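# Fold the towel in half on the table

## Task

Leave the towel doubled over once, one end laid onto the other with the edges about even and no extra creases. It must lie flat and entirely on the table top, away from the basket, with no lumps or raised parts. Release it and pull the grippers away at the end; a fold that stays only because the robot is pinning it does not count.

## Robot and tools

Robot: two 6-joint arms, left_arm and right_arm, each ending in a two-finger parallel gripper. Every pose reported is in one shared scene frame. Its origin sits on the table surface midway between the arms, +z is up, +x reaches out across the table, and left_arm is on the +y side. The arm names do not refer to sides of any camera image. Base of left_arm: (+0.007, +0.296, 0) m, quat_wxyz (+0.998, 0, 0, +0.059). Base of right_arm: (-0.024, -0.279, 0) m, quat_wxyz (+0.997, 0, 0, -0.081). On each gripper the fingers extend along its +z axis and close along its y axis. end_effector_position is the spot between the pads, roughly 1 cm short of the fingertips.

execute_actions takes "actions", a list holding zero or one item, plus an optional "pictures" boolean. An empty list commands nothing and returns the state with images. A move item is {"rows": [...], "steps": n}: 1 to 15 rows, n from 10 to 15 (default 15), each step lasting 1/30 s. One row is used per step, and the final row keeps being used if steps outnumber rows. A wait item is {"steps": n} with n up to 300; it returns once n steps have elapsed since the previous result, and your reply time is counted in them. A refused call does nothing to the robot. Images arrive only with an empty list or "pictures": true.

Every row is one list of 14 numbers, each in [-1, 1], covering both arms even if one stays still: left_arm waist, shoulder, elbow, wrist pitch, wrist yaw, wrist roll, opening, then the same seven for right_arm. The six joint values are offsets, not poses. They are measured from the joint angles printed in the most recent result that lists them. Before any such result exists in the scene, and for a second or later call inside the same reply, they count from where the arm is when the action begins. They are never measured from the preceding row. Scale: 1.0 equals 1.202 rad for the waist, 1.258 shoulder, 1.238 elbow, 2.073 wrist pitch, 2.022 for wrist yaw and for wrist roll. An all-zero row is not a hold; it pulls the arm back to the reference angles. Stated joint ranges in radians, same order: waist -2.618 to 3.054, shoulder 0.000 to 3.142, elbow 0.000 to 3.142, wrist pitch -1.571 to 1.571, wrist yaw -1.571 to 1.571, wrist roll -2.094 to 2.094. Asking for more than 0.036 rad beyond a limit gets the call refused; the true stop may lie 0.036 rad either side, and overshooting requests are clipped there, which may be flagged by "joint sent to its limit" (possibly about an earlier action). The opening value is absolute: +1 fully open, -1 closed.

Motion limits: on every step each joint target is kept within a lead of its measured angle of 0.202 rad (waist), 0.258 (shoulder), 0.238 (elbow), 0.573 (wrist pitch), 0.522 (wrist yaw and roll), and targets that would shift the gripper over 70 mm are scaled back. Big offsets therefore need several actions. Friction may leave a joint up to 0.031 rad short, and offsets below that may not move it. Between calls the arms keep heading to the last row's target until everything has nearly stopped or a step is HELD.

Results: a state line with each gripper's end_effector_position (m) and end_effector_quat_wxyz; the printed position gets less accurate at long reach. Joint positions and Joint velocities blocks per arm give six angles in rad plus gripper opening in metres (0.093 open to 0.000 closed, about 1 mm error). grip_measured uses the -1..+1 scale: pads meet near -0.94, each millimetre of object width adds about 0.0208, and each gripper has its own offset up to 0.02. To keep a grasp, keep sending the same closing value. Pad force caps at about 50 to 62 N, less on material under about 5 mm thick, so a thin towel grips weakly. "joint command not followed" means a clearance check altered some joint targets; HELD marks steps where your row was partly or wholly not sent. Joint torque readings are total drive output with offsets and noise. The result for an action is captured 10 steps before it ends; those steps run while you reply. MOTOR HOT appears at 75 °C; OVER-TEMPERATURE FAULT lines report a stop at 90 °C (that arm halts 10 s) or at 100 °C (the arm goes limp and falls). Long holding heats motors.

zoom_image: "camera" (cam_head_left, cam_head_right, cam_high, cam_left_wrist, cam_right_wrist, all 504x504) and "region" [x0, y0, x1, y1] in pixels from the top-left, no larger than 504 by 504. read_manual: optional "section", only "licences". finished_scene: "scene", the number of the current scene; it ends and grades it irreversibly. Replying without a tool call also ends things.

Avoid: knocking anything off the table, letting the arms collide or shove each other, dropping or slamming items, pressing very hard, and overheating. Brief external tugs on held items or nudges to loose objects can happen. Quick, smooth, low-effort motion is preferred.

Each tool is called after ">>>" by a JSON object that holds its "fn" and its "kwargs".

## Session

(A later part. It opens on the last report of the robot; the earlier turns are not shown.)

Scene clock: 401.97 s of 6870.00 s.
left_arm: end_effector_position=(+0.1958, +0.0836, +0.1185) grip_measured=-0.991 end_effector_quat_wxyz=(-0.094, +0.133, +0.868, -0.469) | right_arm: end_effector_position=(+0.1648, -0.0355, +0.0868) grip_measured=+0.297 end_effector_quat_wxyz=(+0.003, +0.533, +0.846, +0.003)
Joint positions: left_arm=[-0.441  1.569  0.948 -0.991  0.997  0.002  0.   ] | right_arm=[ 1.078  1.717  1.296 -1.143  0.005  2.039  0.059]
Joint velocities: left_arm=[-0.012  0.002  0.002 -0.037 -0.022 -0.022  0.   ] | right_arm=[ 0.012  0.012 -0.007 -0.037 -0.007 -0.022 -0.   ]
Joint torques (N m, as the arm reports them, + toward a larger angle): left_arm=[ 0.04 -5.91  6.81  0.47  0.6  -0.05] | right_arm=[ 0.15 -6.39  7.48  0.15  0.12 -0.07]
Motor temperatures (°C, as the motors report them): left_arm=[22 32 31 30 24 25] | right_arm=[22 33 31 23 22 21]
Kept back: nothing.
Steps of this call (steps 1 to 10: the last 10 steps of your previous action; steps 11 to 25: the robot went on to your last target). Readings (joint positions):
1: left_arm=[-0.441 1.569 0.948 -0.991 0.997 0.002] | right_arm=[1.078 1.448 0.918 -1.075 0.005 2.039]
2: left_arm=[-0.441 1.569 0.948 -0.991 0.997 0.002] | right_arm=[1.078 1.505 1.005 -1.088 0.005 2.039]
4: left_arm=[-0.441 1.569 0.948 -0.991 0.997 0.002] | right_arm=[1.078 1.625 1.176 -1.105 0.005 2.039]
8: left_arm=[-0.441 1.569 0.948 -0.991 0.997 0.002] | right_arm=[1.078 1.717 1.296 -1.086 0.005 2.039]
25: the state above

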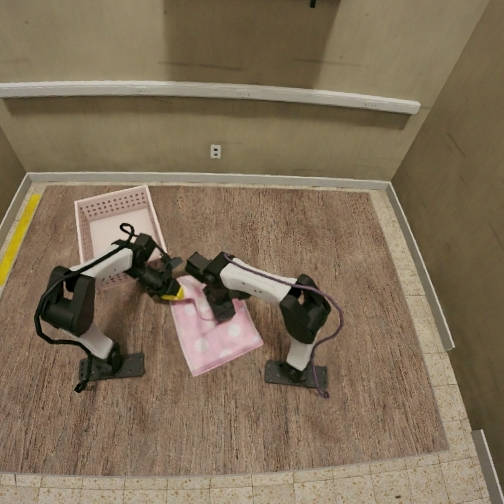

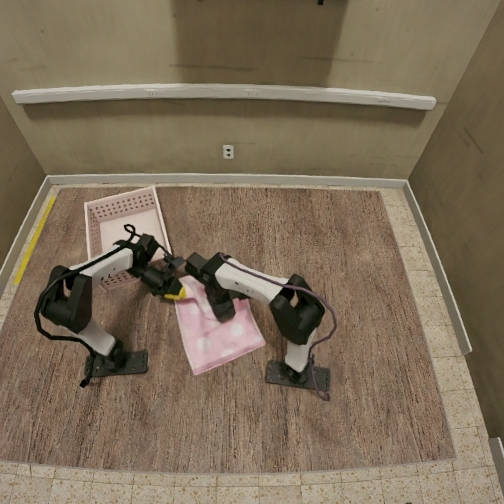

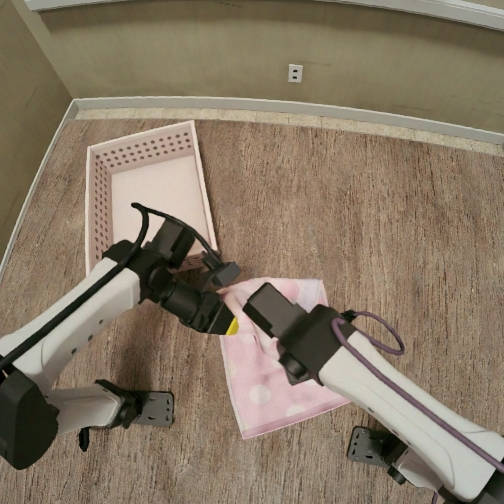

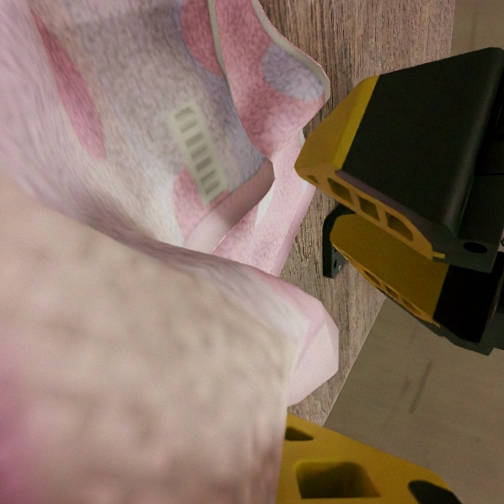

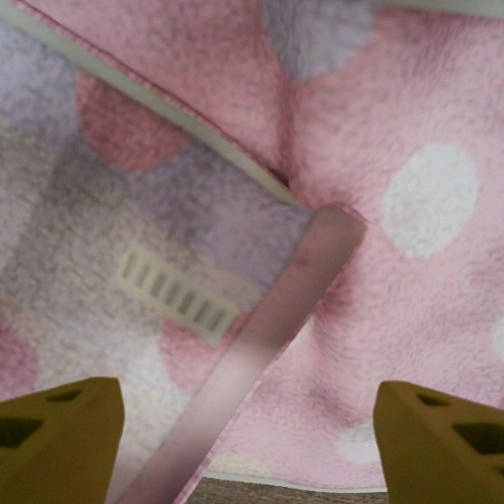

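>>> {"fn": "execute_actions", "kwargs": {"actions": [{"rows":[[0,0,0,0,0,0,-1,-0.05,-0.02,-0.03,0.04,0,0,0],[0,0,0,0,0,0,-1,-0.1,-0.03,-0.06,0.07,0,0,-0.2],[0,0,0,0,0,0,-1,-0.14,-0.03,-0.09,0.1,0,0,-0.2],[0,0,0,0,0,0,-1,-0.14,-0.03,-0.12,0.12,0,0,-0.2],[0,0,0,0,0,0,-1,-0.14,-0.03,-0.15,0.14,0,0,-0.2],[0,0,0,0,0,0,-1,-0.14,-0.03,-0.18,0.155,0,0,-0.2],[0,0,0,0,0,0,-1,-0.14,-0.025,-0.21,0.16,0,0,-0.2],[0,0,0,0,0,0,-1,-0.14,-0.02,-0.235,0.16,0,0,-0.2],[0,0,0,0,0,0,-1,-0.14,-0.015,-0.26,0.16,0,0,-0.2],[0,0,0,0,0,0,-1,-0.14,-0.01,-0.28,0.16,0,0,-0.2],[0,0,0,0,0,0,-1,-0.14,-0.0,-0.3,0.16,0,0,-0.2]],"steps":15}]}}

>>> {"fn": "execute_actions", "kwargs": {"actions": [{"steps":20}], "pictures": true}}

Scene clock: 403.23 s of 6870.00 s.
left_arm: end_effector_position=(+0.1958, +0.0836, +0.1185) grip_measured=-0.991 end_effector_quat_wxyz=(-0.094, +0.133, +0.868, -0.469) | right_arm: end_effector_position=(+0.2012, -0.0580, +0.0703) grip_measured=-0.195 end_effector_quat_wxyz=(+0.006, +0.590, +0.807, +0.039)
Joint positions: left_arm=[-0.441  1.569  0.948 -0.991  0.997  0.002  0.   ] | right_arm=[ 0.94   1.693  1.198 -0.997 -0.001  2.039  0.036]
Joint velocities: left_arm=[ 0.002  0.002 -0.012 -0.051  0.022 -0.007  0.   ] | right_arm=[-0.955 -0.11  -0.969  1.121  0.081  0.022 -0.002]
Joint torques (N m, as the arm reports them, + toward a larger angle): left_arm=[ 0.01 -5.9   6.79  0.31  0.59 -0.07] | right_arm=[ 2.36 -7.41  3.81  0.2   0.02 -0.09]
Motor temperatures (°C, as the motors report them): left_arm=[22 32 31 30 24 25] | right_arm=[22 33 31 23 22 21]
Steps of this call (steps 1 to 15: the robot went on to your last target; steps 16 to 33: nothing new was sent; steps 34 to 38: the first 5 steps of this action). Readings (joint positions):
34: left_arm=[-0.441 1.569 0.948 -0.991 0.997 0.002] | right_arm=[1.072 1.716 1.292 -1.135 0.003 2.039]
35: left_arm=[-0.441 1.569 0.948 -0.991 0.997 0.002] | right_arm=[1.053 1.711 1.279 -1.109 -0.002 2.039]
37: left_arm=[-0.441 1.569 0.948 -0.991 0.997 0.002] | right_arm=[0.976 1.697 1.230 -1.035 -0.005 2.039]
38: the state above

Scene clock: 403.90 s of 6870.00 s.
left_arm: end_effector_position=(+0.1958, +0.0836, +0.1185) grip_measured=-0.991 end_effector_quat_wxyz=(-0.094, +0.133, +0.868, -0.469) | right_arm: end_effector_position=(+0.1771, -0.0978, +0.0113) grip_measured=-0.197 end_effector_quat_wxyz=(+0.002, +0.605, +0.796, -0.009)
Joint positions: left_arm=[-0.441  1.569  0.948 -0.991  0.997  0.002  0.   ] | right_arm=[ 0.902  1.698  0.955 -0.844  0.007  2.039  0.036]
Joint velocities: left_arm=[ 0.012 -0.007  0.002 -0.007  0.022 -0.022  0.   ] | right_arm=[-0.002 -0.002 -0.002 -0.051 -0.037  0.022 -0.001]
Joint torques (N m, as the arm reports them, + toward a larger angle): left_arm=[ 0.06 -5.97  6.79  0.31  0.6  -0.05] | right_arm=[ 0.79 -4.71  3.06  0.58  0.1  -0.08]
Motor temperatures (°C, as the motors report them): left_arm=[22 32 31 30 24 25] | right_arm=[22 33 31 23 22 21]
Kept back: nothing.
Steps of this call (steps 1 to 10: the last 10 steps of your previous action; steps 11 to 20: the robot went on to your last target). Readings (joint positions):
1: left_arm=[-0.441 1.569 0.948 -0.991 0.997 0.002] | right_arm=[0.914 1.692 1.162 -0.960 0.003 2.039]
2: left_arm=[-0.441 1.569 0.948 -0.991 0.997 0.002] | right_arm=[0.901 1.692 1.125 -0.927 0.006 2.039]
4: left_arm=[-0.441 1.569 0.948 -0.991 0.997 0.002] | right_arm=[0.900 1.692 1.049 -0.884 0.006 2.039]
8: left_arm=[-0.441 1.569 0.948 -0.991 0.997 0.002] | right_arm=[0.902 1.700 0.955 -0.851 0.007 2.039]
20: the state above

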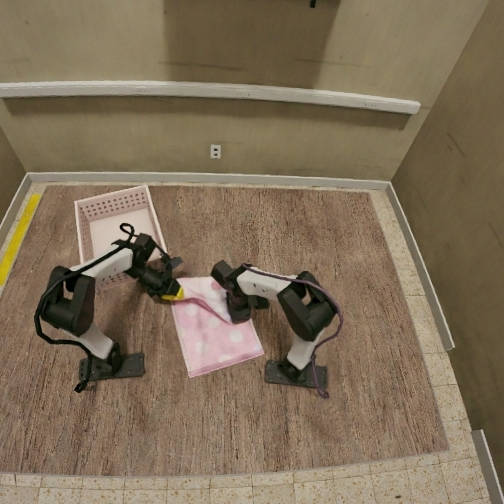

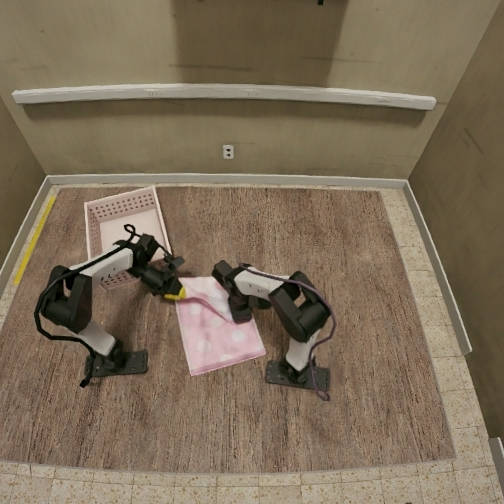

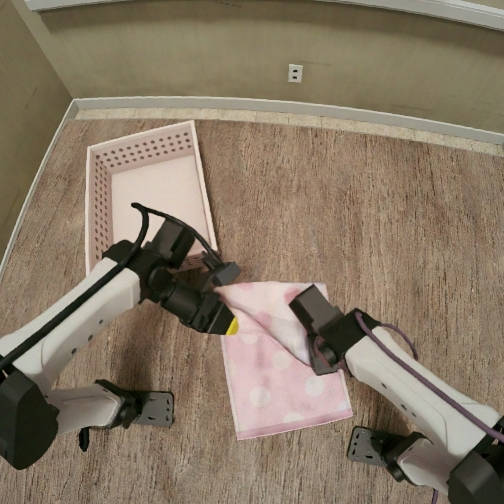

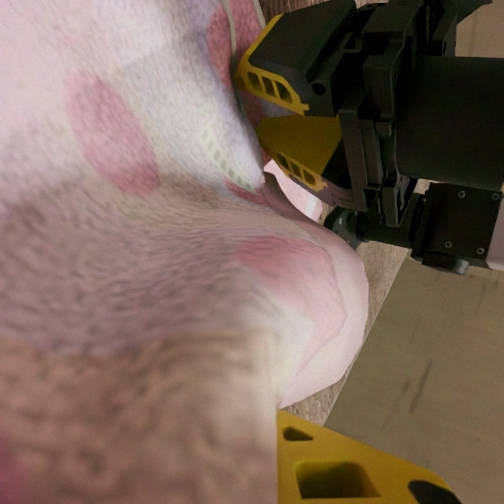

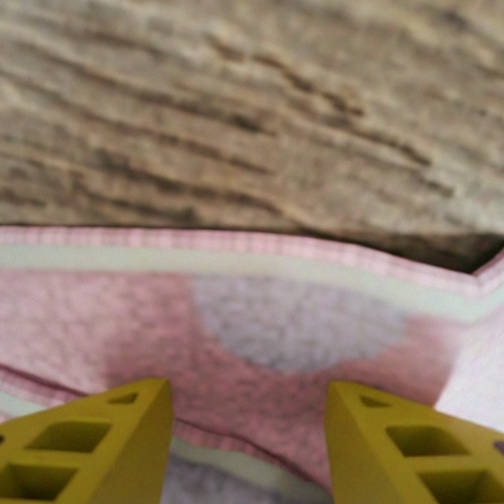

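>>> {"fn": "execute_actions", "kwargs": {"actions": []}}

Scene clock: 405.33 s of 6870.00 s.
left_arm: end_effector_position=(+0.1958, +0.0836, +0.1185) grip_measured=-0.991 end_effector_quat_wxyz=(-0.094, +0.133, +0.868, -0.469) | right_arm: end_effector_position=(+0.1771, -0.0978, +0.0113) grip_measured=-0.197 end_effector_quat_wxyz=(+0.002, +0.605, +0.796, -0.009)
Joint positions: left_arm=[-0.441  1.569  0.948 -0.991  0.997  0.002  0.   ] | right_arm=[ 0.902  1.698  0.955 -0.844  0.007  2.039  0.036]
Joint velocities: left_arm=[-0.012  0.017 -0.007 -0.022  0.037 -0.022  0.   ] | right_arm=[ 0.012  0.007 -0.017 -0.022  0.007 -0.051  0.   ]
Joint torques (N m, as the arm reports them, + toward a larger angle): left_arm=[ 0.02 -5.88  6.79  0.32  0.61 -0.06] | right_arm=[ 0.79 -4.73  3.07  0.58  0.1  -0.08]
Motor temperatures (°C, as the motors report them): left_arm=[22 32 31 30 24 25] | right_arm=[22 33 31 23 22 21]
Kept back: nothing.
Steps of this call (steps 1 to 15: the robot went on to your last target; steps 16 to 43: nothing new was sent). Readings (joint positions):
1: left_arm=[-0.441 1.569 0.948 -0.991 0.997 0.002] | right_arm=[0.902 1.698 0.955 -0.844 0.007 2.039]
2: left_arm=[-0.441 1.569 0.948 -0.991 0.997 0.002] | right_arm=[0.902 1.698 0.955 -0.844 0.007 2.039]
4: left_arm=[-0.441 1.569 0.948 -0.991 0.997 0.002] | right_arm=[0.902 1.698 0.955 -0.844 0.007 2.039]
8: left_arm=[-0.441 1.569 0.948 -0.991 0.997 0.002] | right_arm=[0.902 1.698 0.955 -0.844 0.007 2.039]
43: the state above
All arms were judged still, so your last target was given up. Only a new action makes them travel on or press farther. Fingers that are still opening or closing keep moving.

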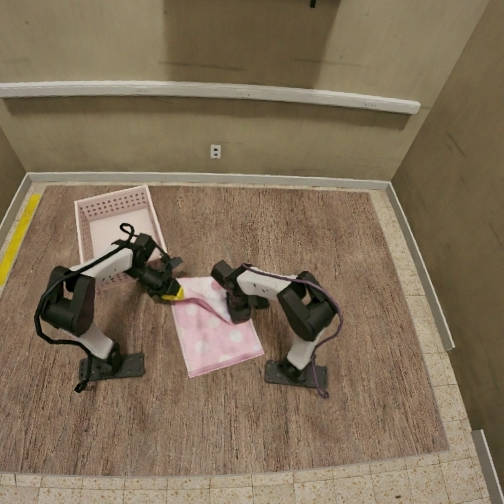

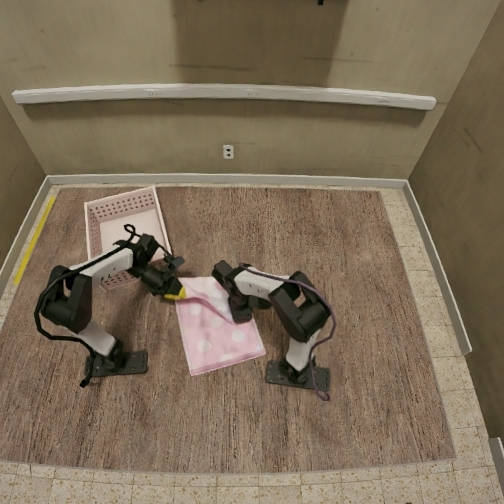

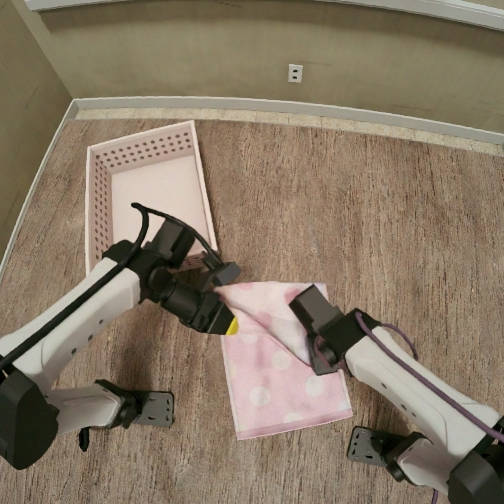

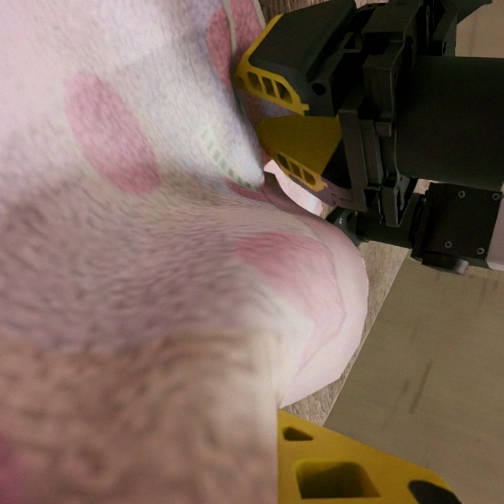

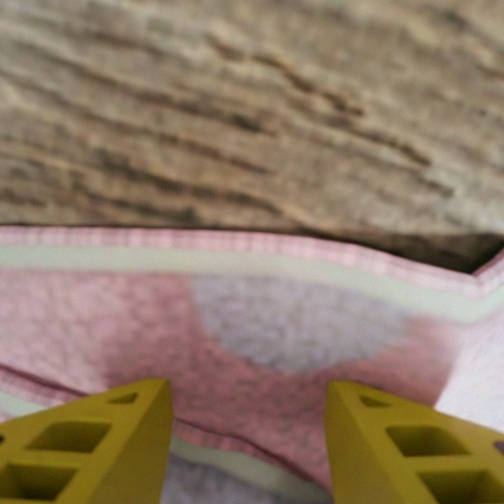

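>>> {"fn": "execute_actions", "kwargs": {"actions": [{"rows":[[0,0,0,0,0,0,-1,0,-0.12,0.1,-0.13,0,0,-0.2]],"steps":15}]}}

>>> {"fn": "execute_actions", "kwargs": {"actions": [{"steps":20}], "pictures": true}}

Scene clock: 406.13 s of 6870.00 s.
left_arm: end_effector_position=(+0.1958, +0.0836, +0.1185) grip_measured=-0.991 end_effector_quat_wxyz=(-0.094, +0.133, +0.868, -0.469) | right_arm: end_effector_position=(+0.1782, -0.0969, +0.0674) grip_measured=-0.197 end_effector_quat_wxyz=(+0.007, +0.605, +0.796, +0.021)
Joint positions: left_arm=[-0.441  1.569  0.948 -0.991  0.997  0.002  0.   ] | right_arm=[ 0.902  1.565  1.052 -1.014  0.007  2.039  0.036]
Joint velocities: left_arm=[ 0.007  0.012 -0.002  0.007 -0.037  0.037  0.   ] | right_arm=[ 0.012 -0.584  0.442 -0.447  0.037 -0.051 -0.   ]
Joint torques (N m, as the arm reports them, + toward a larger angle): left_arm=[ 0.06 -5.81  6.72  0.31  0.59 -0.05] | right_arm=[ 0.14 -4.11  5.88  0.03  0.12 -0.08]
Motor temperatures (°C, as the motors report them): left_arm=[22 32 31 30 24 25] | right_arm=[22 33 31 23 22 21]
Steps of this call (steps 1 to 19: nothing new was sent; steps 20 to 24: the first 5 steps of this action). Readings (joint positions):
20: left_arm=[-0.441 1.569 0.948 -0.991 0.997 0.002] | right_arm=[0.902 1.684 0.971 -0.880 0.007 2.039]
21: left_arm=[-0.441 1.569 0.948 -0.991 0.997 0.002] | right_arm=[0.902 1.657 0.992 -0.931 0.007 2.039]
23: left_arm=[-0.441 1.569 0.948 -0.991 0.997 0.002] | right_arm=[0.902 1.589 1.035 -0.996 0.007 2.039]
24: the state above

Scene clock: 406.80 s of 6870.00 s.
left_arm: end_effector_position=(+0.1958, +0.0836, +0.1185) grip_measured=-0.991 end_effector_quat_wxyz=(-0.094, +0.133, +0.868, -0.469) | right_arm: end_effector_position=(+0.1673, -0.1068, +0.0764) grip_measured=-0.197 end_effector_quat_wxyz=(+0.003, +0.605, +0.796, -0.003)
Joint positions: left_arm=[-0.441  1.569  0.948 -0.991  0.997  0.002  0.   ] | right_arm=[ 0.902  1.544  1.069 -1.101  0.007  2.039  0.036]
Joint velocities: left_arm=[-0.012  0.002  0.002  0.051  0.051 -0.037  0.   ] | right_arm=[ 0.012  0.002  0.017  0.051  0.007 -0.066 -0.   ]
Joint torques (N m, as the arm reports them, + toward a larger angle): left_arm=[ 0.07 -5.84  6.78  0.31  0.61 -0.05] | right_arm=[ 0.16 -5.08  6.59  0.11  0.12 -0.07]
Motor temperatures (°C, as the motors report them): left_arm=[22 32 31 30 24 25] | right_arm=[22 33 31 23 22 21]
Kept back: nothing.
Steps of this call (steps 1 to 10: the last 10 steps of your previous action; steps 11 to 20: the robot went on to your last target). Readings (joint positions):
1: left_arm=[-0.441 1.569 0.948 -0.991 0.997 0.002] | right_arm=[0.902 1.550 1.064 -1.027 0.007 2.039]
2: left_arm=[-0.441 1.569 0.948 -0.991 0.997 0.002] | right_arm=[0.902 1.544 1.069 -1.038 0.007 2.039]
4: left_arm=[-0.441 1.569 0.948 -0.991 0.997 0.002] | right_arm=[0.902 1.544 1.069 -1.059 0.007 2.039]
8: left_arm=[-0.441 1.569 0.948 -0.991 0.997 0.002] | right_arm=[0.902 1.544 1.069 -1.087 0.007 2.039]
20: the state above

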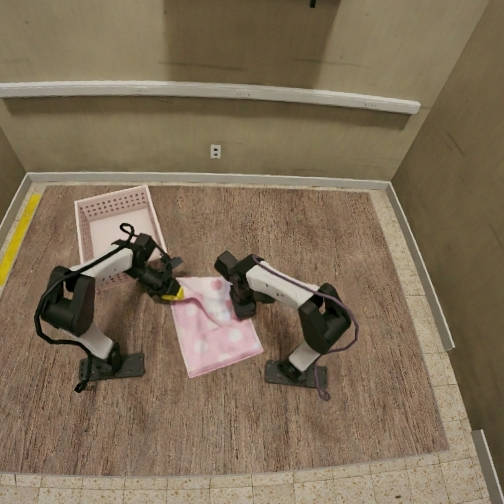

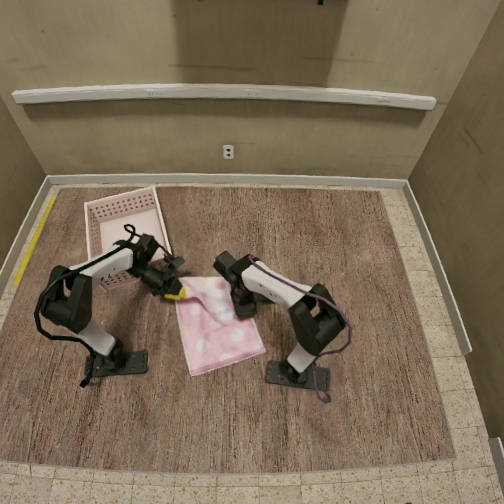

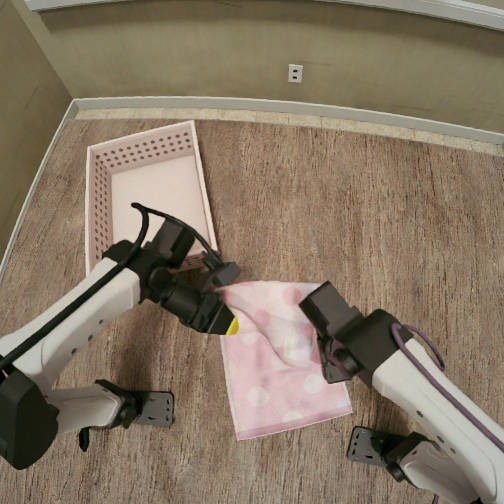

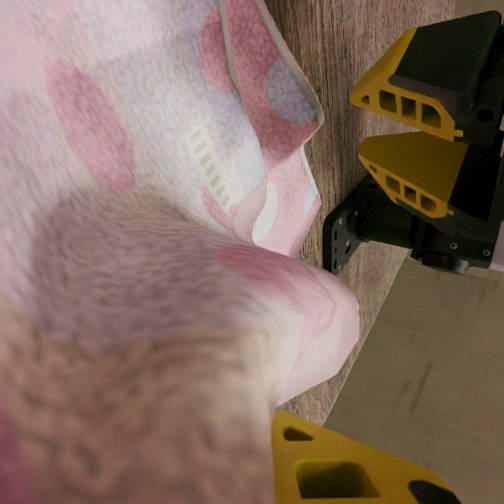

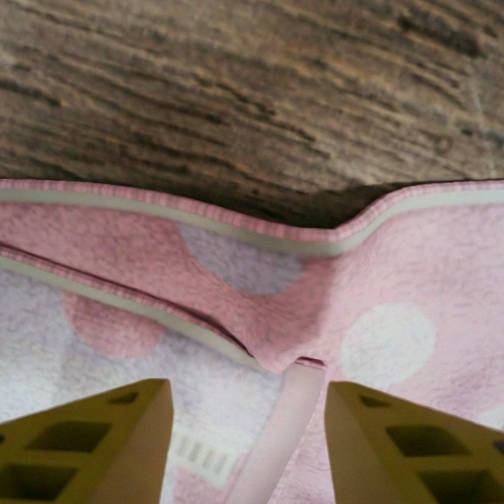

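>>> {"fn": "execute_actions", "kwargs": {"actions": [{"rows":[[0,0,0,0,0,0,-1,0.115,0.05,-0.01,0.03,0,0.02,-0.2]],"steps":15}]}}

>>> {"fn": "execute_actions", "kwargs": {"actions": [{"steps":20}], "pictures": true}}

Scene clock: 408.60 s of 6870.00 s.
left_arm: end_effector_position=(+0.1958, +0.0836, +0.1185) grip_measured=-0.991 end_effector_quat_wxyz=(-0.094, +0.133, +0.868, -0.469) | right_arm: end_effector_position=(+0.1465, -0.0778, +0.0636) grip_measured=-0.197 end_effector_quat_wxyz=(+0.003, +0.559, +0.829, -0.011)
Joint positions: left_arm=[-0.441  1.569  0.948 -0.991  0.997  0.002  0.   ] | right_arm=[ 1.037  1.597  1.069 -1.064  0.007  2.062  0.036]
Joint velocities: left_arm=[-0.017 -0.017 -0.007  0.051 -0.022  0.022  0.   ] | right_arm=[ 0.305  0.159 -0.017  0.154 -0.051  0.081  0.   ]
Joint torques (N m, as the arm reports them, + toward a larger angle): left_arm=[ 0.03 -5.9   6.75  0.32  0.61 -0.06] | right_arm=[-1.07 -5.87  4.84  0.26  0.22  0.  ]
Motor temperatures (°C, as the motors report them): left_arm=[22 32 31 30 24 25] | right_arm=[22 33 31 23 22 21]
Steps of this call (steps 1 to 15: the robot went on to your last target; steps 16 to 49: nothing new was sent; steps 50 to 54: the first 5 steps of this action). Readings (joint positions):
50: left_arm=[-0.441 1.569 0.948 -0.991 0.997 0.002] | right_arm=[0.919 1.550 1.069 -1.098 0.015 2.045]
51: left_arm=[-0.441 1.569 0.948 -0.991 0.997 0.002] | right_arm=[0.956 1.561 1.069 -1.089 0.016 2.051]
53: left_arm=[-0.441 1.569 0.948 -0.991 0.997 0.002] | right_arm=[1.021 1.588 1.069 -1.070 0.010 2.059]
54: the state above

Scene clock: 409.27 s of 6870.00 s.
left_arm: end_effector_position=(+0.1958, +0.0836, +0.1185) grip_measured=-0.991 end_effector_quat_wxyz=(-0.094, +0.133, +0.868, -0.469) | right_arm: end_effector_position=(+0.1472, -0.0742, +0.0624) grip_measured=-0.197 end_effector_quat_wxyz=(+0.002, +0.562, +0.827, -0.006)
Joint positions: left_arm=[-0.441  1.569  0.948 -0.991  0.997  0.002  0.   ] | right_arm=[ 1.043  1.602  1.069 -1.05   0.006  2.073  0.036]
Joint velocities: left_arm=[-0.002  0.002  0.002  0.051  0.007  0.007  0.   ] | right_arm=[ 0.017 -0.012 -0.012  0.037  0.022  0.081 -0.   ]
Joint torques (N m, as the arm reports them, + toward a larger angle): left_arm=[ 0.05 -5.9   6.76  0.31  0.6  -0.07] | right_arm=[-0.04 -5.36  4.85  0.37  0.13  0.  ]
Motor temperatures (°C, as the motors report them): left_arm=[22 32 31 30 24 25] | right_arm=[22 33 31 23 22 21]
Kept back: nothing.
Steps of this call (steps 1 to 10: the last 10 steps of your previous action; steps 11 to 20: the robot went on to your last target). Readings (joint positions):
1: left_arm=[-0.441 1.569 0.948 -0.991 0.997 0.002] | right_arm=[1.042 1.601 1.069 -1.060 0.006 2.064]
2: left_arm=[-0.441 1.569 0.948 -0.991 0.997 0.002] | right_arm=[1.043 1.602 1.069 -1.057 0.006 2.065]
4: left_arm=[-0.441 1.569 0.948 -0.991 0.997 0.002] | right_arm=[1.043 1.602 1.069 -1.054 0.006 2.068]
8: left_arm=[-0.441 1.569 0.948 -0.991 0.997 0.002] | right_arm=[1.043 1.602 1.069 -1.051 0.006 2.071]
20: the state above

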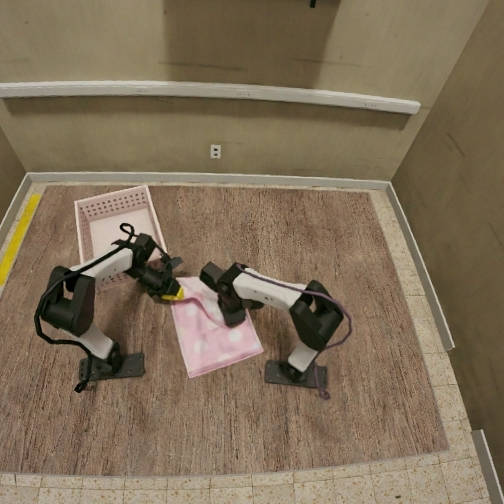

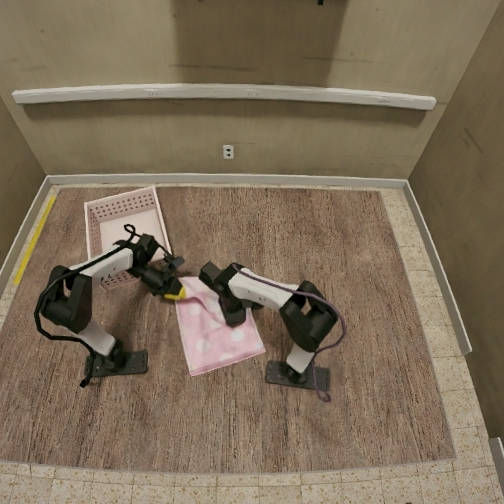

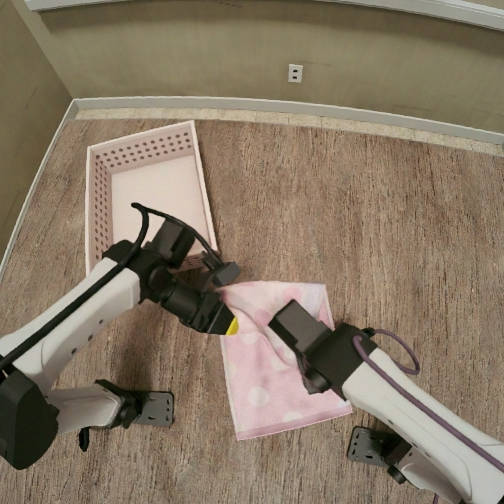

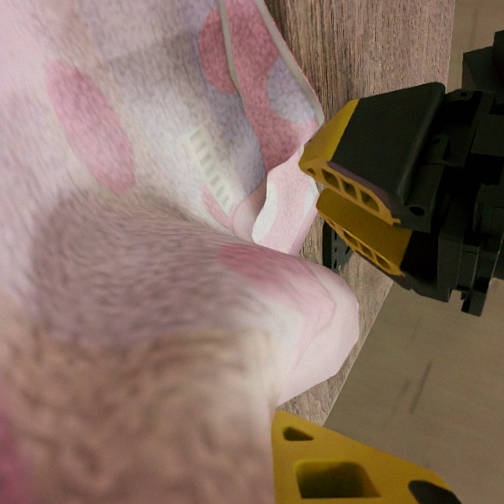

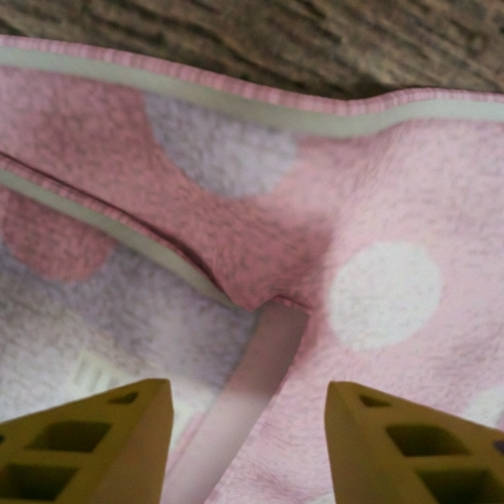

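>>> {"fn": "execute_actions", "kwargs": {"actions": [{"rows":[[0,0,0,0,0,0,-1,-0.025,0,0,0,0,0,-1],[0,0,0,0,0,0,-1,-0.025,0,0,0,0,0,-1],[0,0,0,0,0,0,-1,-0.025,0,0,0,0,0,-1],[0,0,0,0,0,0,-1,-0.025,0,0,0,0,0,-1],[0,0,0,0,0,0,-1,-0.025,0.02,-0.03,0.04,0,0,-1],[0,0,0,0,0,0,-1,-0.025,0.03,-0.045,0.06,0,0,-1],[0,0,0,0,0,0,-1,-0.025,0.04,-0.06,0.075,0,0,-1],[0,0,0,0,0,0,-1,-0.025,0.05,-0.075,0.09,0,0,-1],[0,0,0,0,0,0,-1,-0.025,0.06,-0.09,0.1,0,0,-1],[0,0,0,0,0,0,-1,-0.025,0.07,-0.1,0.1,0,0,-1]],"steps":15}]}}

>>> {"fn": "execute_actions", "kwargs": {"actions": [{"steps":25}], "pictures": true}}

Scene clock: 410.10 s of 6870.00 s.
left_arm: end_effector_position=(+0.1958, +0.0836, +0.1185) grip_measured=-0.991 end_effector_quat_wxyz=(-0.094, +0.133, +0.868, -0.469) | right_arm: end_effector_position=(+0.1523, -0.0772, +0.0614) grip_measured=-0.988 end_effector_quat_wxyz=(+0.002, +0.571, +0.821, -0.004)
Joint positions: left_arm=[-0.441  1.569  0.948 -0.991  0.997  0.002  0.   ] | right_arm=[ 1.02   1.602  1.066 -1.041  0.005  2.073  0.   ]
Joint velocities: left_arm=[-0.007  0.012  0.012 -0.022 -0.051 -0.051  0.   ] | right_arm=[-0.046  0.022 -0.139  0.432 -0.051 -0.051  0.   ]
Joint torques (N m, as the arm reports them, + toward a larger angle): left_arm=[ 0.06 -5.87  6.81  0.3   0.6  -0.06] | right_arm=[-0.19 -3.86  3.84  0.42  0.12 -0.08]
Motor temperatures (°C, as the motors report them): left_arm=[22 32 31 30 24 25] | right_arm=[22 33 31 23 22 21]
Steps of this call (steps 1 to 15: the robot went on to your last target; steps 16 to 20: nothing new was sent; steps 21 to 25: the first 5 steps of this action). Readings (joint positions):
21: left_arm=[-0.441 1.569 0.948 -0.991 0.997 0.002] | right_arm=[1.040 1.602 1.069 -1.050 0.005 2.073]
22: left_arm=[-0.441 1.569 0.948 -0.991 0.997 0.002] | right_arm=[1.034 1.602 1.069 -1.050 0.005 2.073]
24: left_arm=[-0.441 1.569 0.948 -0.991 0.997 0.002] | right_arm=[1.023 1.602 1.069 -1.050 0.005 2.073]
25: the state above

Scene clock: 410.93 s of 6870.00 s.
left_arm: end_effector_position=(+0.1958, +0.0836, +0.1185) grip_measured=-0.991 end_effector_quat_wxyz=(-0.094, +0.133, +0.868, -0.469) | right_arm: end_effector_position=(+0.1517, -0.0782, +0.0180) grip_measured=-0.992 end_effector_quat_wxyz=(+0.001, +0.571, +0.821, -0.014)
Joint positions: left_arm=[-0.441  1.569  0.948 -0.991  0.997  0.002  0.   ] | right_arm=[ 1.02   1.681  0.965 -0.882  0.005  2.073  0.   ]
Joint velocities: left_arm=[-0.017  0.007 -0.017 -0.022  0.037  0.022  0.   ] | right_arm=[ 0.012  0.012 -0.002 -0.022 -0.007  0.022  0.   ]
Joint torques (N m, as the arm reports them, + toward a larger angle): left_arm=[ 0.01 -5.88  6.77  0.32  0.62 -0.06] | right_arm=[-0.38 -5.46  3.9   0.63  0.12 -0.08]
Motor temperatures (°C, as the motors report them): left_arm=[22 32 31 30 24 25] | right_arm=[22 33 31 23 22 21]
Kept back: nothing.
Steps of this call (steps 1 to 10: the last 10 steps of your previous action; steps 11 to 25: the robot went on to your last target). Readings (joint positions):
1: left_arm=[-0.441 1.569 0.948 -0.991 0.997 0.002] | right_arm=[1.020 1.604 1.059 -1.023 0.005 2.073]
2: left_arm=[-0.441 1.569 0.948 -0.991 0.997 0.002] | right_arm=[1.020 1.611 1.048 -0.998 0.005 2.073]
4: left_arm=[-0.441 1.569 0.948 -0.991 0.997 0.002] | right_arm=[1.020 1.634 1.016 -0.946 0.005 2.073]
8: left_arm=[-0.441 1.569 0.948 -0.991 0.997 0.002] | right_arm=[1.020 1.681 0.966 -0.896 0.005 2.073]
25: the state above

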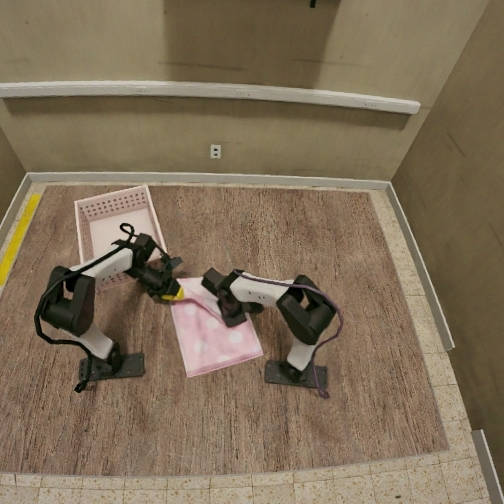

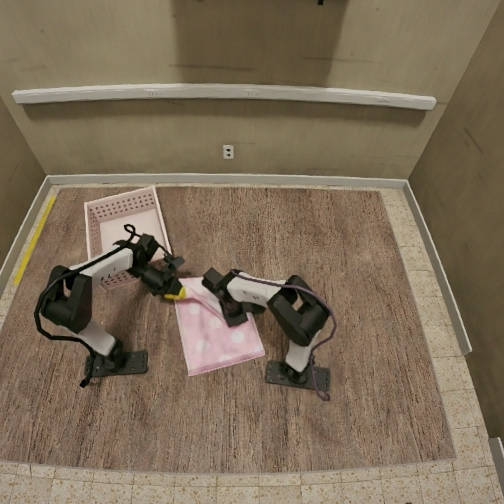

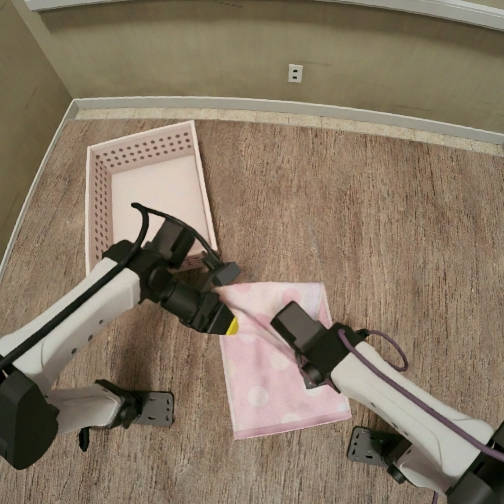

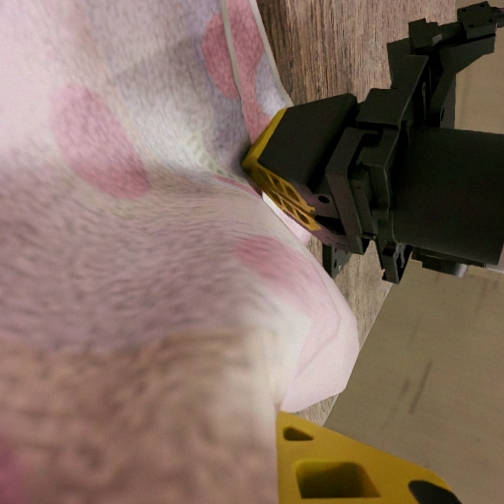

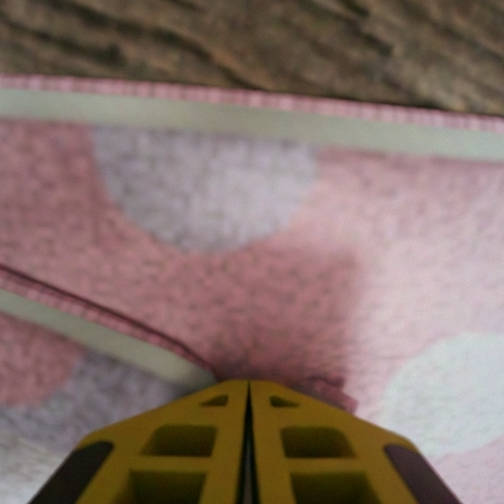

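>>> {"fn": "execute_actions", "kwargs": {"actions": [{"rows":[[0,0,0,0,0,0,-1,0,0.04,-0.04,0.04,0,0,-1],[0,0,0,0,0,0,-1,0,0.08,-0.075,0.07,0,0,-1],[0,0,0,0,0,0,-1,0,0.12,-0.11,0.10,0,0,-1],[0,0,0,0,0,0,-1,0,0.16,-0.145,0.13,0,0,-1],[0,0,0,0,0,0,-1,0,0.2,-0.18,0.16,0,0,-1]],"steps":15}]}}

>>> {"fn": "execute_actions", "kwargs": {"actions": [{"steps":12}], "pictures": true}}

Scene clock: 412.10 s of 6870.00 s.
left_arm: end_effector_position=(+0.1958, +0.0836, +0.1185) grip_measured=-0.991 end_effector_quat_wxyz=(-0.094, +0.133, +0.868, -0.469) | right_arm: end_effector_position=(+0.1510, -0.0780, +0.0086) grip_measured=-0.993 end_effector_quat_wxyz=(-0.001, +0.571, +0.821, -0.016)
Joint positions: left_arm=[-0.441  1.569  0.948 -0.991  0.997  0.002  0.   ] | right_arm=[ 1.02   1.703  0.947 -0.847  0.001  2.073  0.   ]
Joint velocities: left_arm=[ 0.002 -0.007  0.002 -0.037  0.095 -0.051  0.   ] | right_arm=[-0.017 -0.002 -0.002 -0.051 -0.022  0.066  0.   ]
Joint torques (N m, as the arm reports them, + toward a larger angle): left_arm=[ 0.08 -5.84  6.8   0.33  0.61 -0.06] | right_arm=[ 0.16  6.11 -5.12  2.52  0.13 -0.07]
Motor temperatures (°C, as the motors report them): left_arm=[22 32 31 30 24 25] | right_arm=[22 33 31 23 22 21]
Steps of this call (steps 1 to 15: the robot went on to your last target; steps 16 to 30: nothing new was sent; steps 31 to 35: the first 5 steps of this action). Readings (joint positions):
31: left_arm=[-0.441 1.569 0.948 -0.991 0.997 0.002] | right_arm=[1.020 1.683 0.963 -0.877 0.005 2.073]
32: left_arm=[-0.441 1.569 0.948 -0.991 0.997 0.002] | right_arm=[1.020 1.691 0.955 -0.861 0.004 2.073]
34: left_arm=[-0.441 1.569 0.948 -0.991 0.997 0.002] | right_arm=[1.020 1.702 0.947 -0.848 0.001 2.073]
35: the state above

Scene clock: 412.50 s of 6870.00 s.
left_arm: end_effector_position=(+0.1958, +0.0836, +0.1185) grip_measured=-0.991 end_effector_quat_wxyz=(-0.094, +0.133, +0.868, -0.469) | right_arm: end_effector_position=(+0.1510, -0.0780, +0.0086) grip_measured=-0.993 end_effector_quat_wxyz=(-0.001, +0.571, +0.821, -0.016)
Joint positions: left_arm=[-0.441  1.569  0.948 -0.991  0.997  0.002  0.   ] | right_arm=[ 1.02   1.703  0.947 -0.847  0.001  2.073  0.   ]
Joint velocities: left_arm=[-0.012  0.002 -0.012 -0.037 -0.037 -0.037  0.   ] | right_arm=[ 0.022  0.007  0.012  0.037 -0.037 -0.037  0.   ]
Joint torques (N m, as the arm reports them, + toward a larger angle): left_arm=[ 0.06 -5.94  6.84  0.32  0.6  -0.06] | right_arm=[ 0.14  6.26 -5.1   2.42  0.14 -0.08]
Motor temperatures (°C, as the motors report them): left_arm=[22 32 31 30 24 25] | right_arm=[22 33 31 23 22 21]
Kept back: nothing.
Steps of this call (steps 1 to 10: the last 10 steps of your previous action; steps 11 to 12: the robot went on to your last target). Readings (joint positions):
1: left_arm=[-0.441 1.569 0.948 -0.991 0.997 0.002] | right_arm=[1.020 1.703 0.947 -0.847 0.001 2.073]
2: left_arm=[-0.441 1.569 0.948 -0.991 0.997 0.002] | right_arm=[1.020 1.703 0.947 -0.847 0.001 2.073]
4: left_arm=[-0.441 1.569 0.948 -0.991 0.997 0.002] | right_arm=[1.020 1.703 0.947 -0.847 0.001 2.073]
8: left_arm=[-0.441 1.569 0.948 -0.991 0.997 0.002] | right_arm=[1.020 1.703 0.947 -0.847 0.001 2.073]
12: the state above

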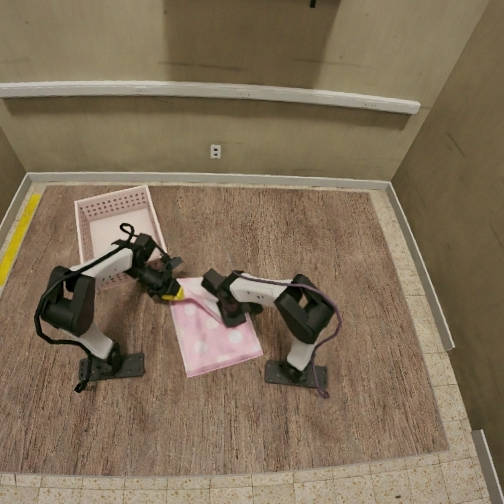

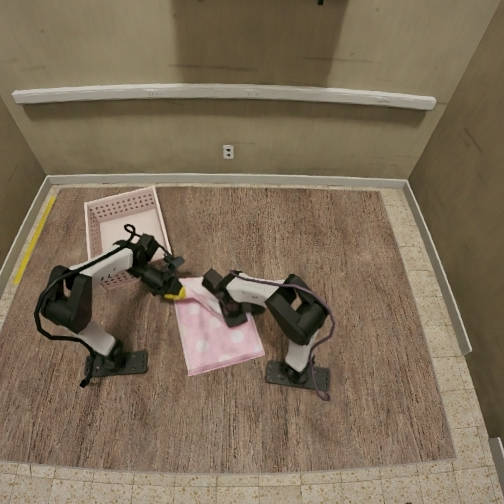

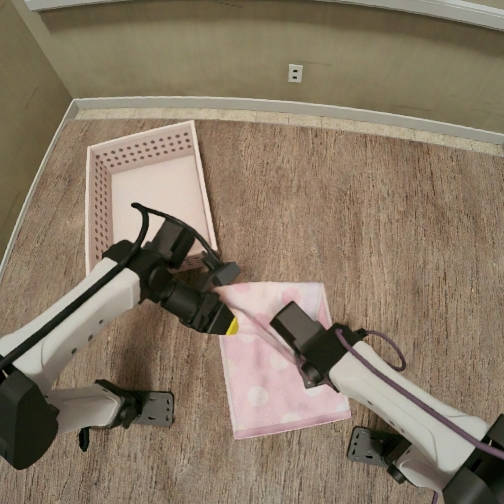

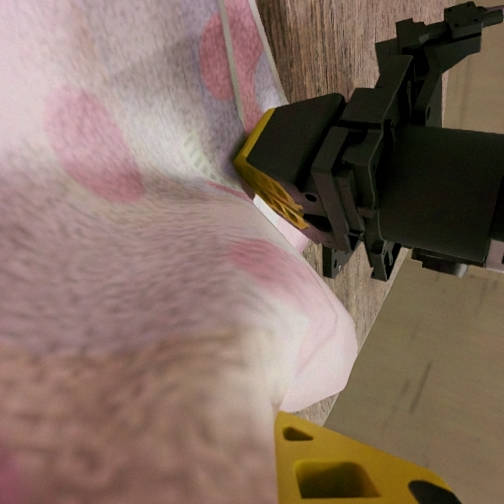

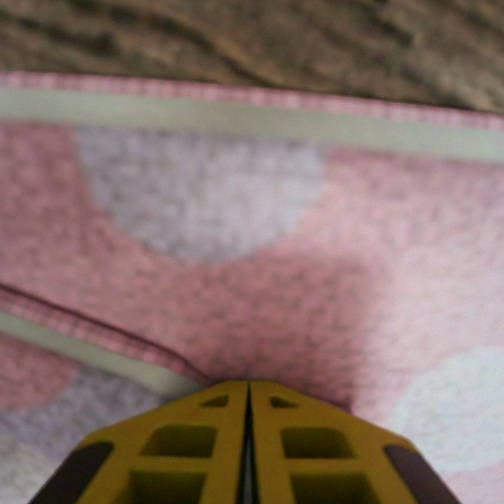

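>>> {"fn": "execute_actions", "kwargs": {"actions": [{"rows":[[0,-0.03,0.025,-0.03,0,0,-1,0,0.18,-0.165,0.14,0,0,-1],[0,-0.06,0.05,-0.06,0,0,-1,0,0.18,-0.165,0.14,0,0,-1],[0,-0.09,0.075,-0.09,0,0,-1,0,0.18,-0.165,0.14,0,0,-1],[0,-0.12,0.1,-0.13,0,0,-1,0,0.18,-0.165,0.14,0,0,-1],[0,-0.12,0.1,-0.13,0,0,-1,0,0.18,-0.165,0.14,0,0,-1],[0.03,-0.12,0.1,-0.13,0,0,-1,0,0.18,-0.165,0.14,0,0,-1],[0.06,-0.12,0.1,-0.13,0,0,-1,0,0.18,-0.165,0.14,0,0,-1],[0.09,-0.12,0.1,-0.13,0,0,-1,0,0.18,-0.165,0.14,0,0,-1]],"steps":15}]}}

>>> {"fn": "execute_actions", "kwargs": {"actions": [{"steps":15}], "pictures": true}}

Scene clock: 413.47 s of 6870.00 s.
left_arm: end_effector_position=(+0.1875, +0.0872, +0.1485) grip_measured=-0.991 end_effector_quat_wxyz=(-0.093, +0.134, +0.870, -0.466) | right_arm: end_effector_position=(+0.1509, -0.0779, +0.0086) grip_measured=-0.993 end_effector_quat_wxyz=(-0.002, +0.571, +0.821, -0.016)
Joint positions: left_arm=[-0.441  1.494  1.006 -1.121  0.989  0.002  0.   ] | right_arm=[ 1.02   1.703  0.947 -0.847  0.     2.073  0.   ]
Joint velocities: left_arm=[ 0.002 -0.882  0.632 -0.842  0.037  0.066  0.   ] | right_arm=[-0.017 -0.032  0.007 -0.007 -0.081 -0.022  0.   ]
Joint torques (N m, as the arm reports them, + toward a larger angle): left_arm=[ 0.08 -7.24  9.35  0.24  0.7  -0.04] | right_arm=[ 0.16  6.11 -5.18  2.35  0.14 -0.07]
Motor temperatures (°C, as the motors report them): left_arm=[22 32 31 30 24 25] | right_arm=[22 33 31 23 22 21]
Steps of this call (steps 1 to 15: the robot went on to your last target; steps 16 to 24: nothing new was sent; steps 25 to 29: the first 5 steps of this action). Readings (joint positions):
25: left_arm=[-0.441 1.567 0.948 -0.996 0.997 0.002] | right_arm=[1.020 1.703 0.947 -0.847 0.001 2.073]
26: left_arm=[-0.441 1.561 0.953 -1.016 0.995 0.002] | right_arm=[1.020 1.703 0.947 -0.847 0.001 2.073]
28: left_arm=[-0.441 1.523 0.984 -1.087 0.990 0.002] | right_arm=[1.020 1.703 0.947 -0.847 0.001 2.073]
29: the state above

Scene clock: 413.97 s of 6870.00 s.
left_arm: end_effector_position=(+0.1882, +0.1078, +0.1709) grip_measured=-0.991 end_effector_quat_wxyz=(-0.086, +0.090, +0.877, -0.463) | right_arm: end_effector_position=(+0.1640, -0.0562, +0.0091) grip_measured=-0.993 end_effector_quat_wxyz=(-0.009, +0.571, +0.820, +0.037)
Joint positions: left_arm=[-0.358  1.43   1.045 -1.254  0.979  0.002  0.   ] | right_arm=[ 1.02   1.703  0.947 -0.744 -0.025  2.073  0.   ]
Joint velocities: left_arm=[ 0.051 -0.002 -0.002  0.022 -0.007  0.007  0.   ] | right_arm=[ 0.007 -0.022 -0.007  0.271 -0.007 -0.051  0.   ]
Joint torques (N m, as the arm reports them, + toward a larger angle): left_arm=[ 2.03 -5.78  9.32  0.2   0.8  -0.05] | right_arm=[ 0.16  5.17 -4.36  1.18  0.33 -0.08]
Motor temperatures (°C, as the motors report them): left_arm=[22 32 32 30 24 25] | right_arm=[22 33 31 23 22 21]
Kept back: nothing.
Steps of this call (steps 1 to 10: the last 10 steps of your previous action; steps 11 to 15: the robot went on to your last target). Readings (joint positions):
1: left_arm=[-0.439 1.466 1.025 -1.147 0.989 0.002] | right_arm=[1.020 1.703 0.947 -0.846 -0.000 2.073]
2: left_arm=[-0.430 1.445 1.039 -1.168 0.990 0.002] | right_arm=[1.020 1.703 0.947 -0.844 -0.001 2.073]
4: left_arm=[-0.389 1.430 1.045 -1.201 0.990 0.002] | right_arm=[1.020 1.703 0.947 -0.840 -0.002 2.073]
8: left_arm=[-0.360 1.430 1.045 -1.240 0.980 0.002] | right_arm=[1.020 1.703 0.947 -0.818 -0.008 2.073]
15: the state above

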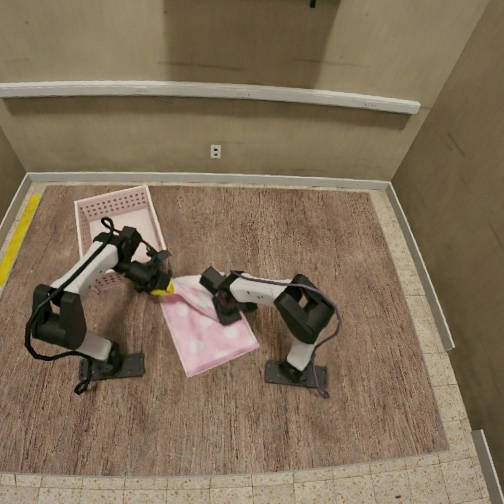

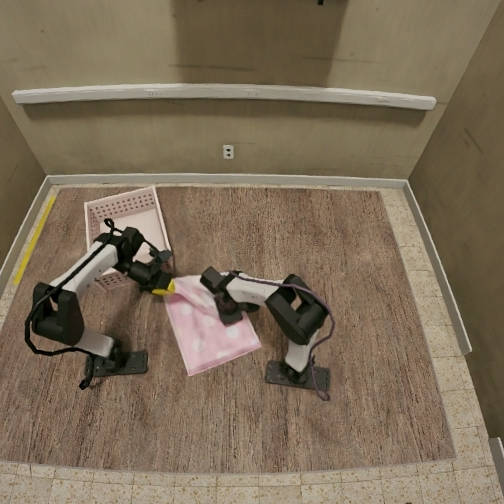

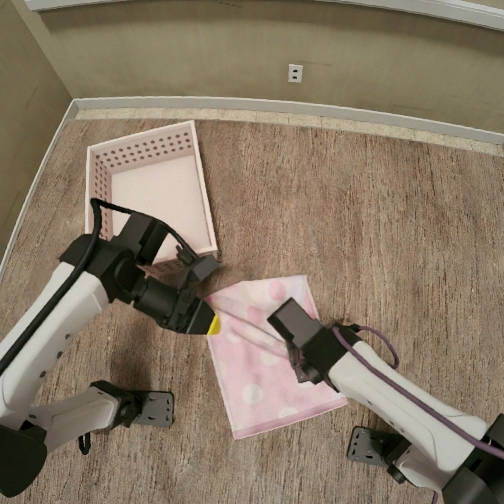

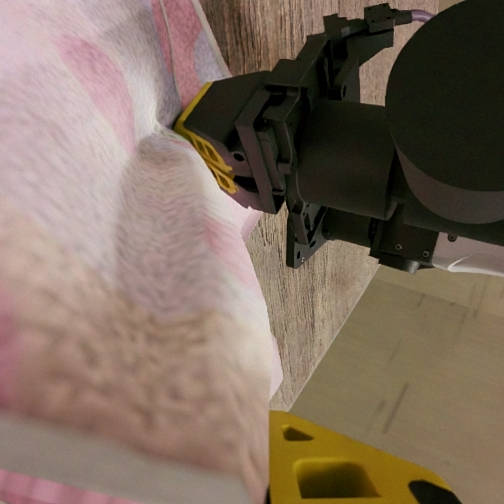

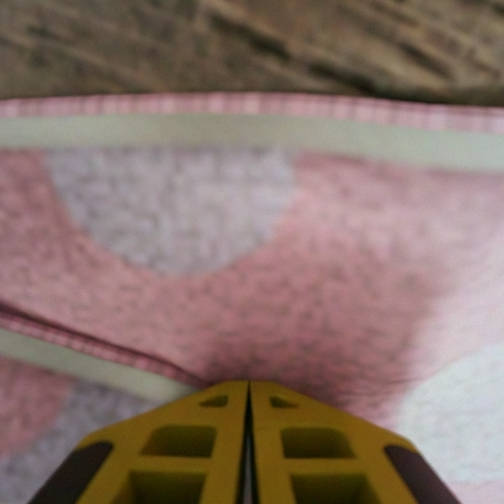

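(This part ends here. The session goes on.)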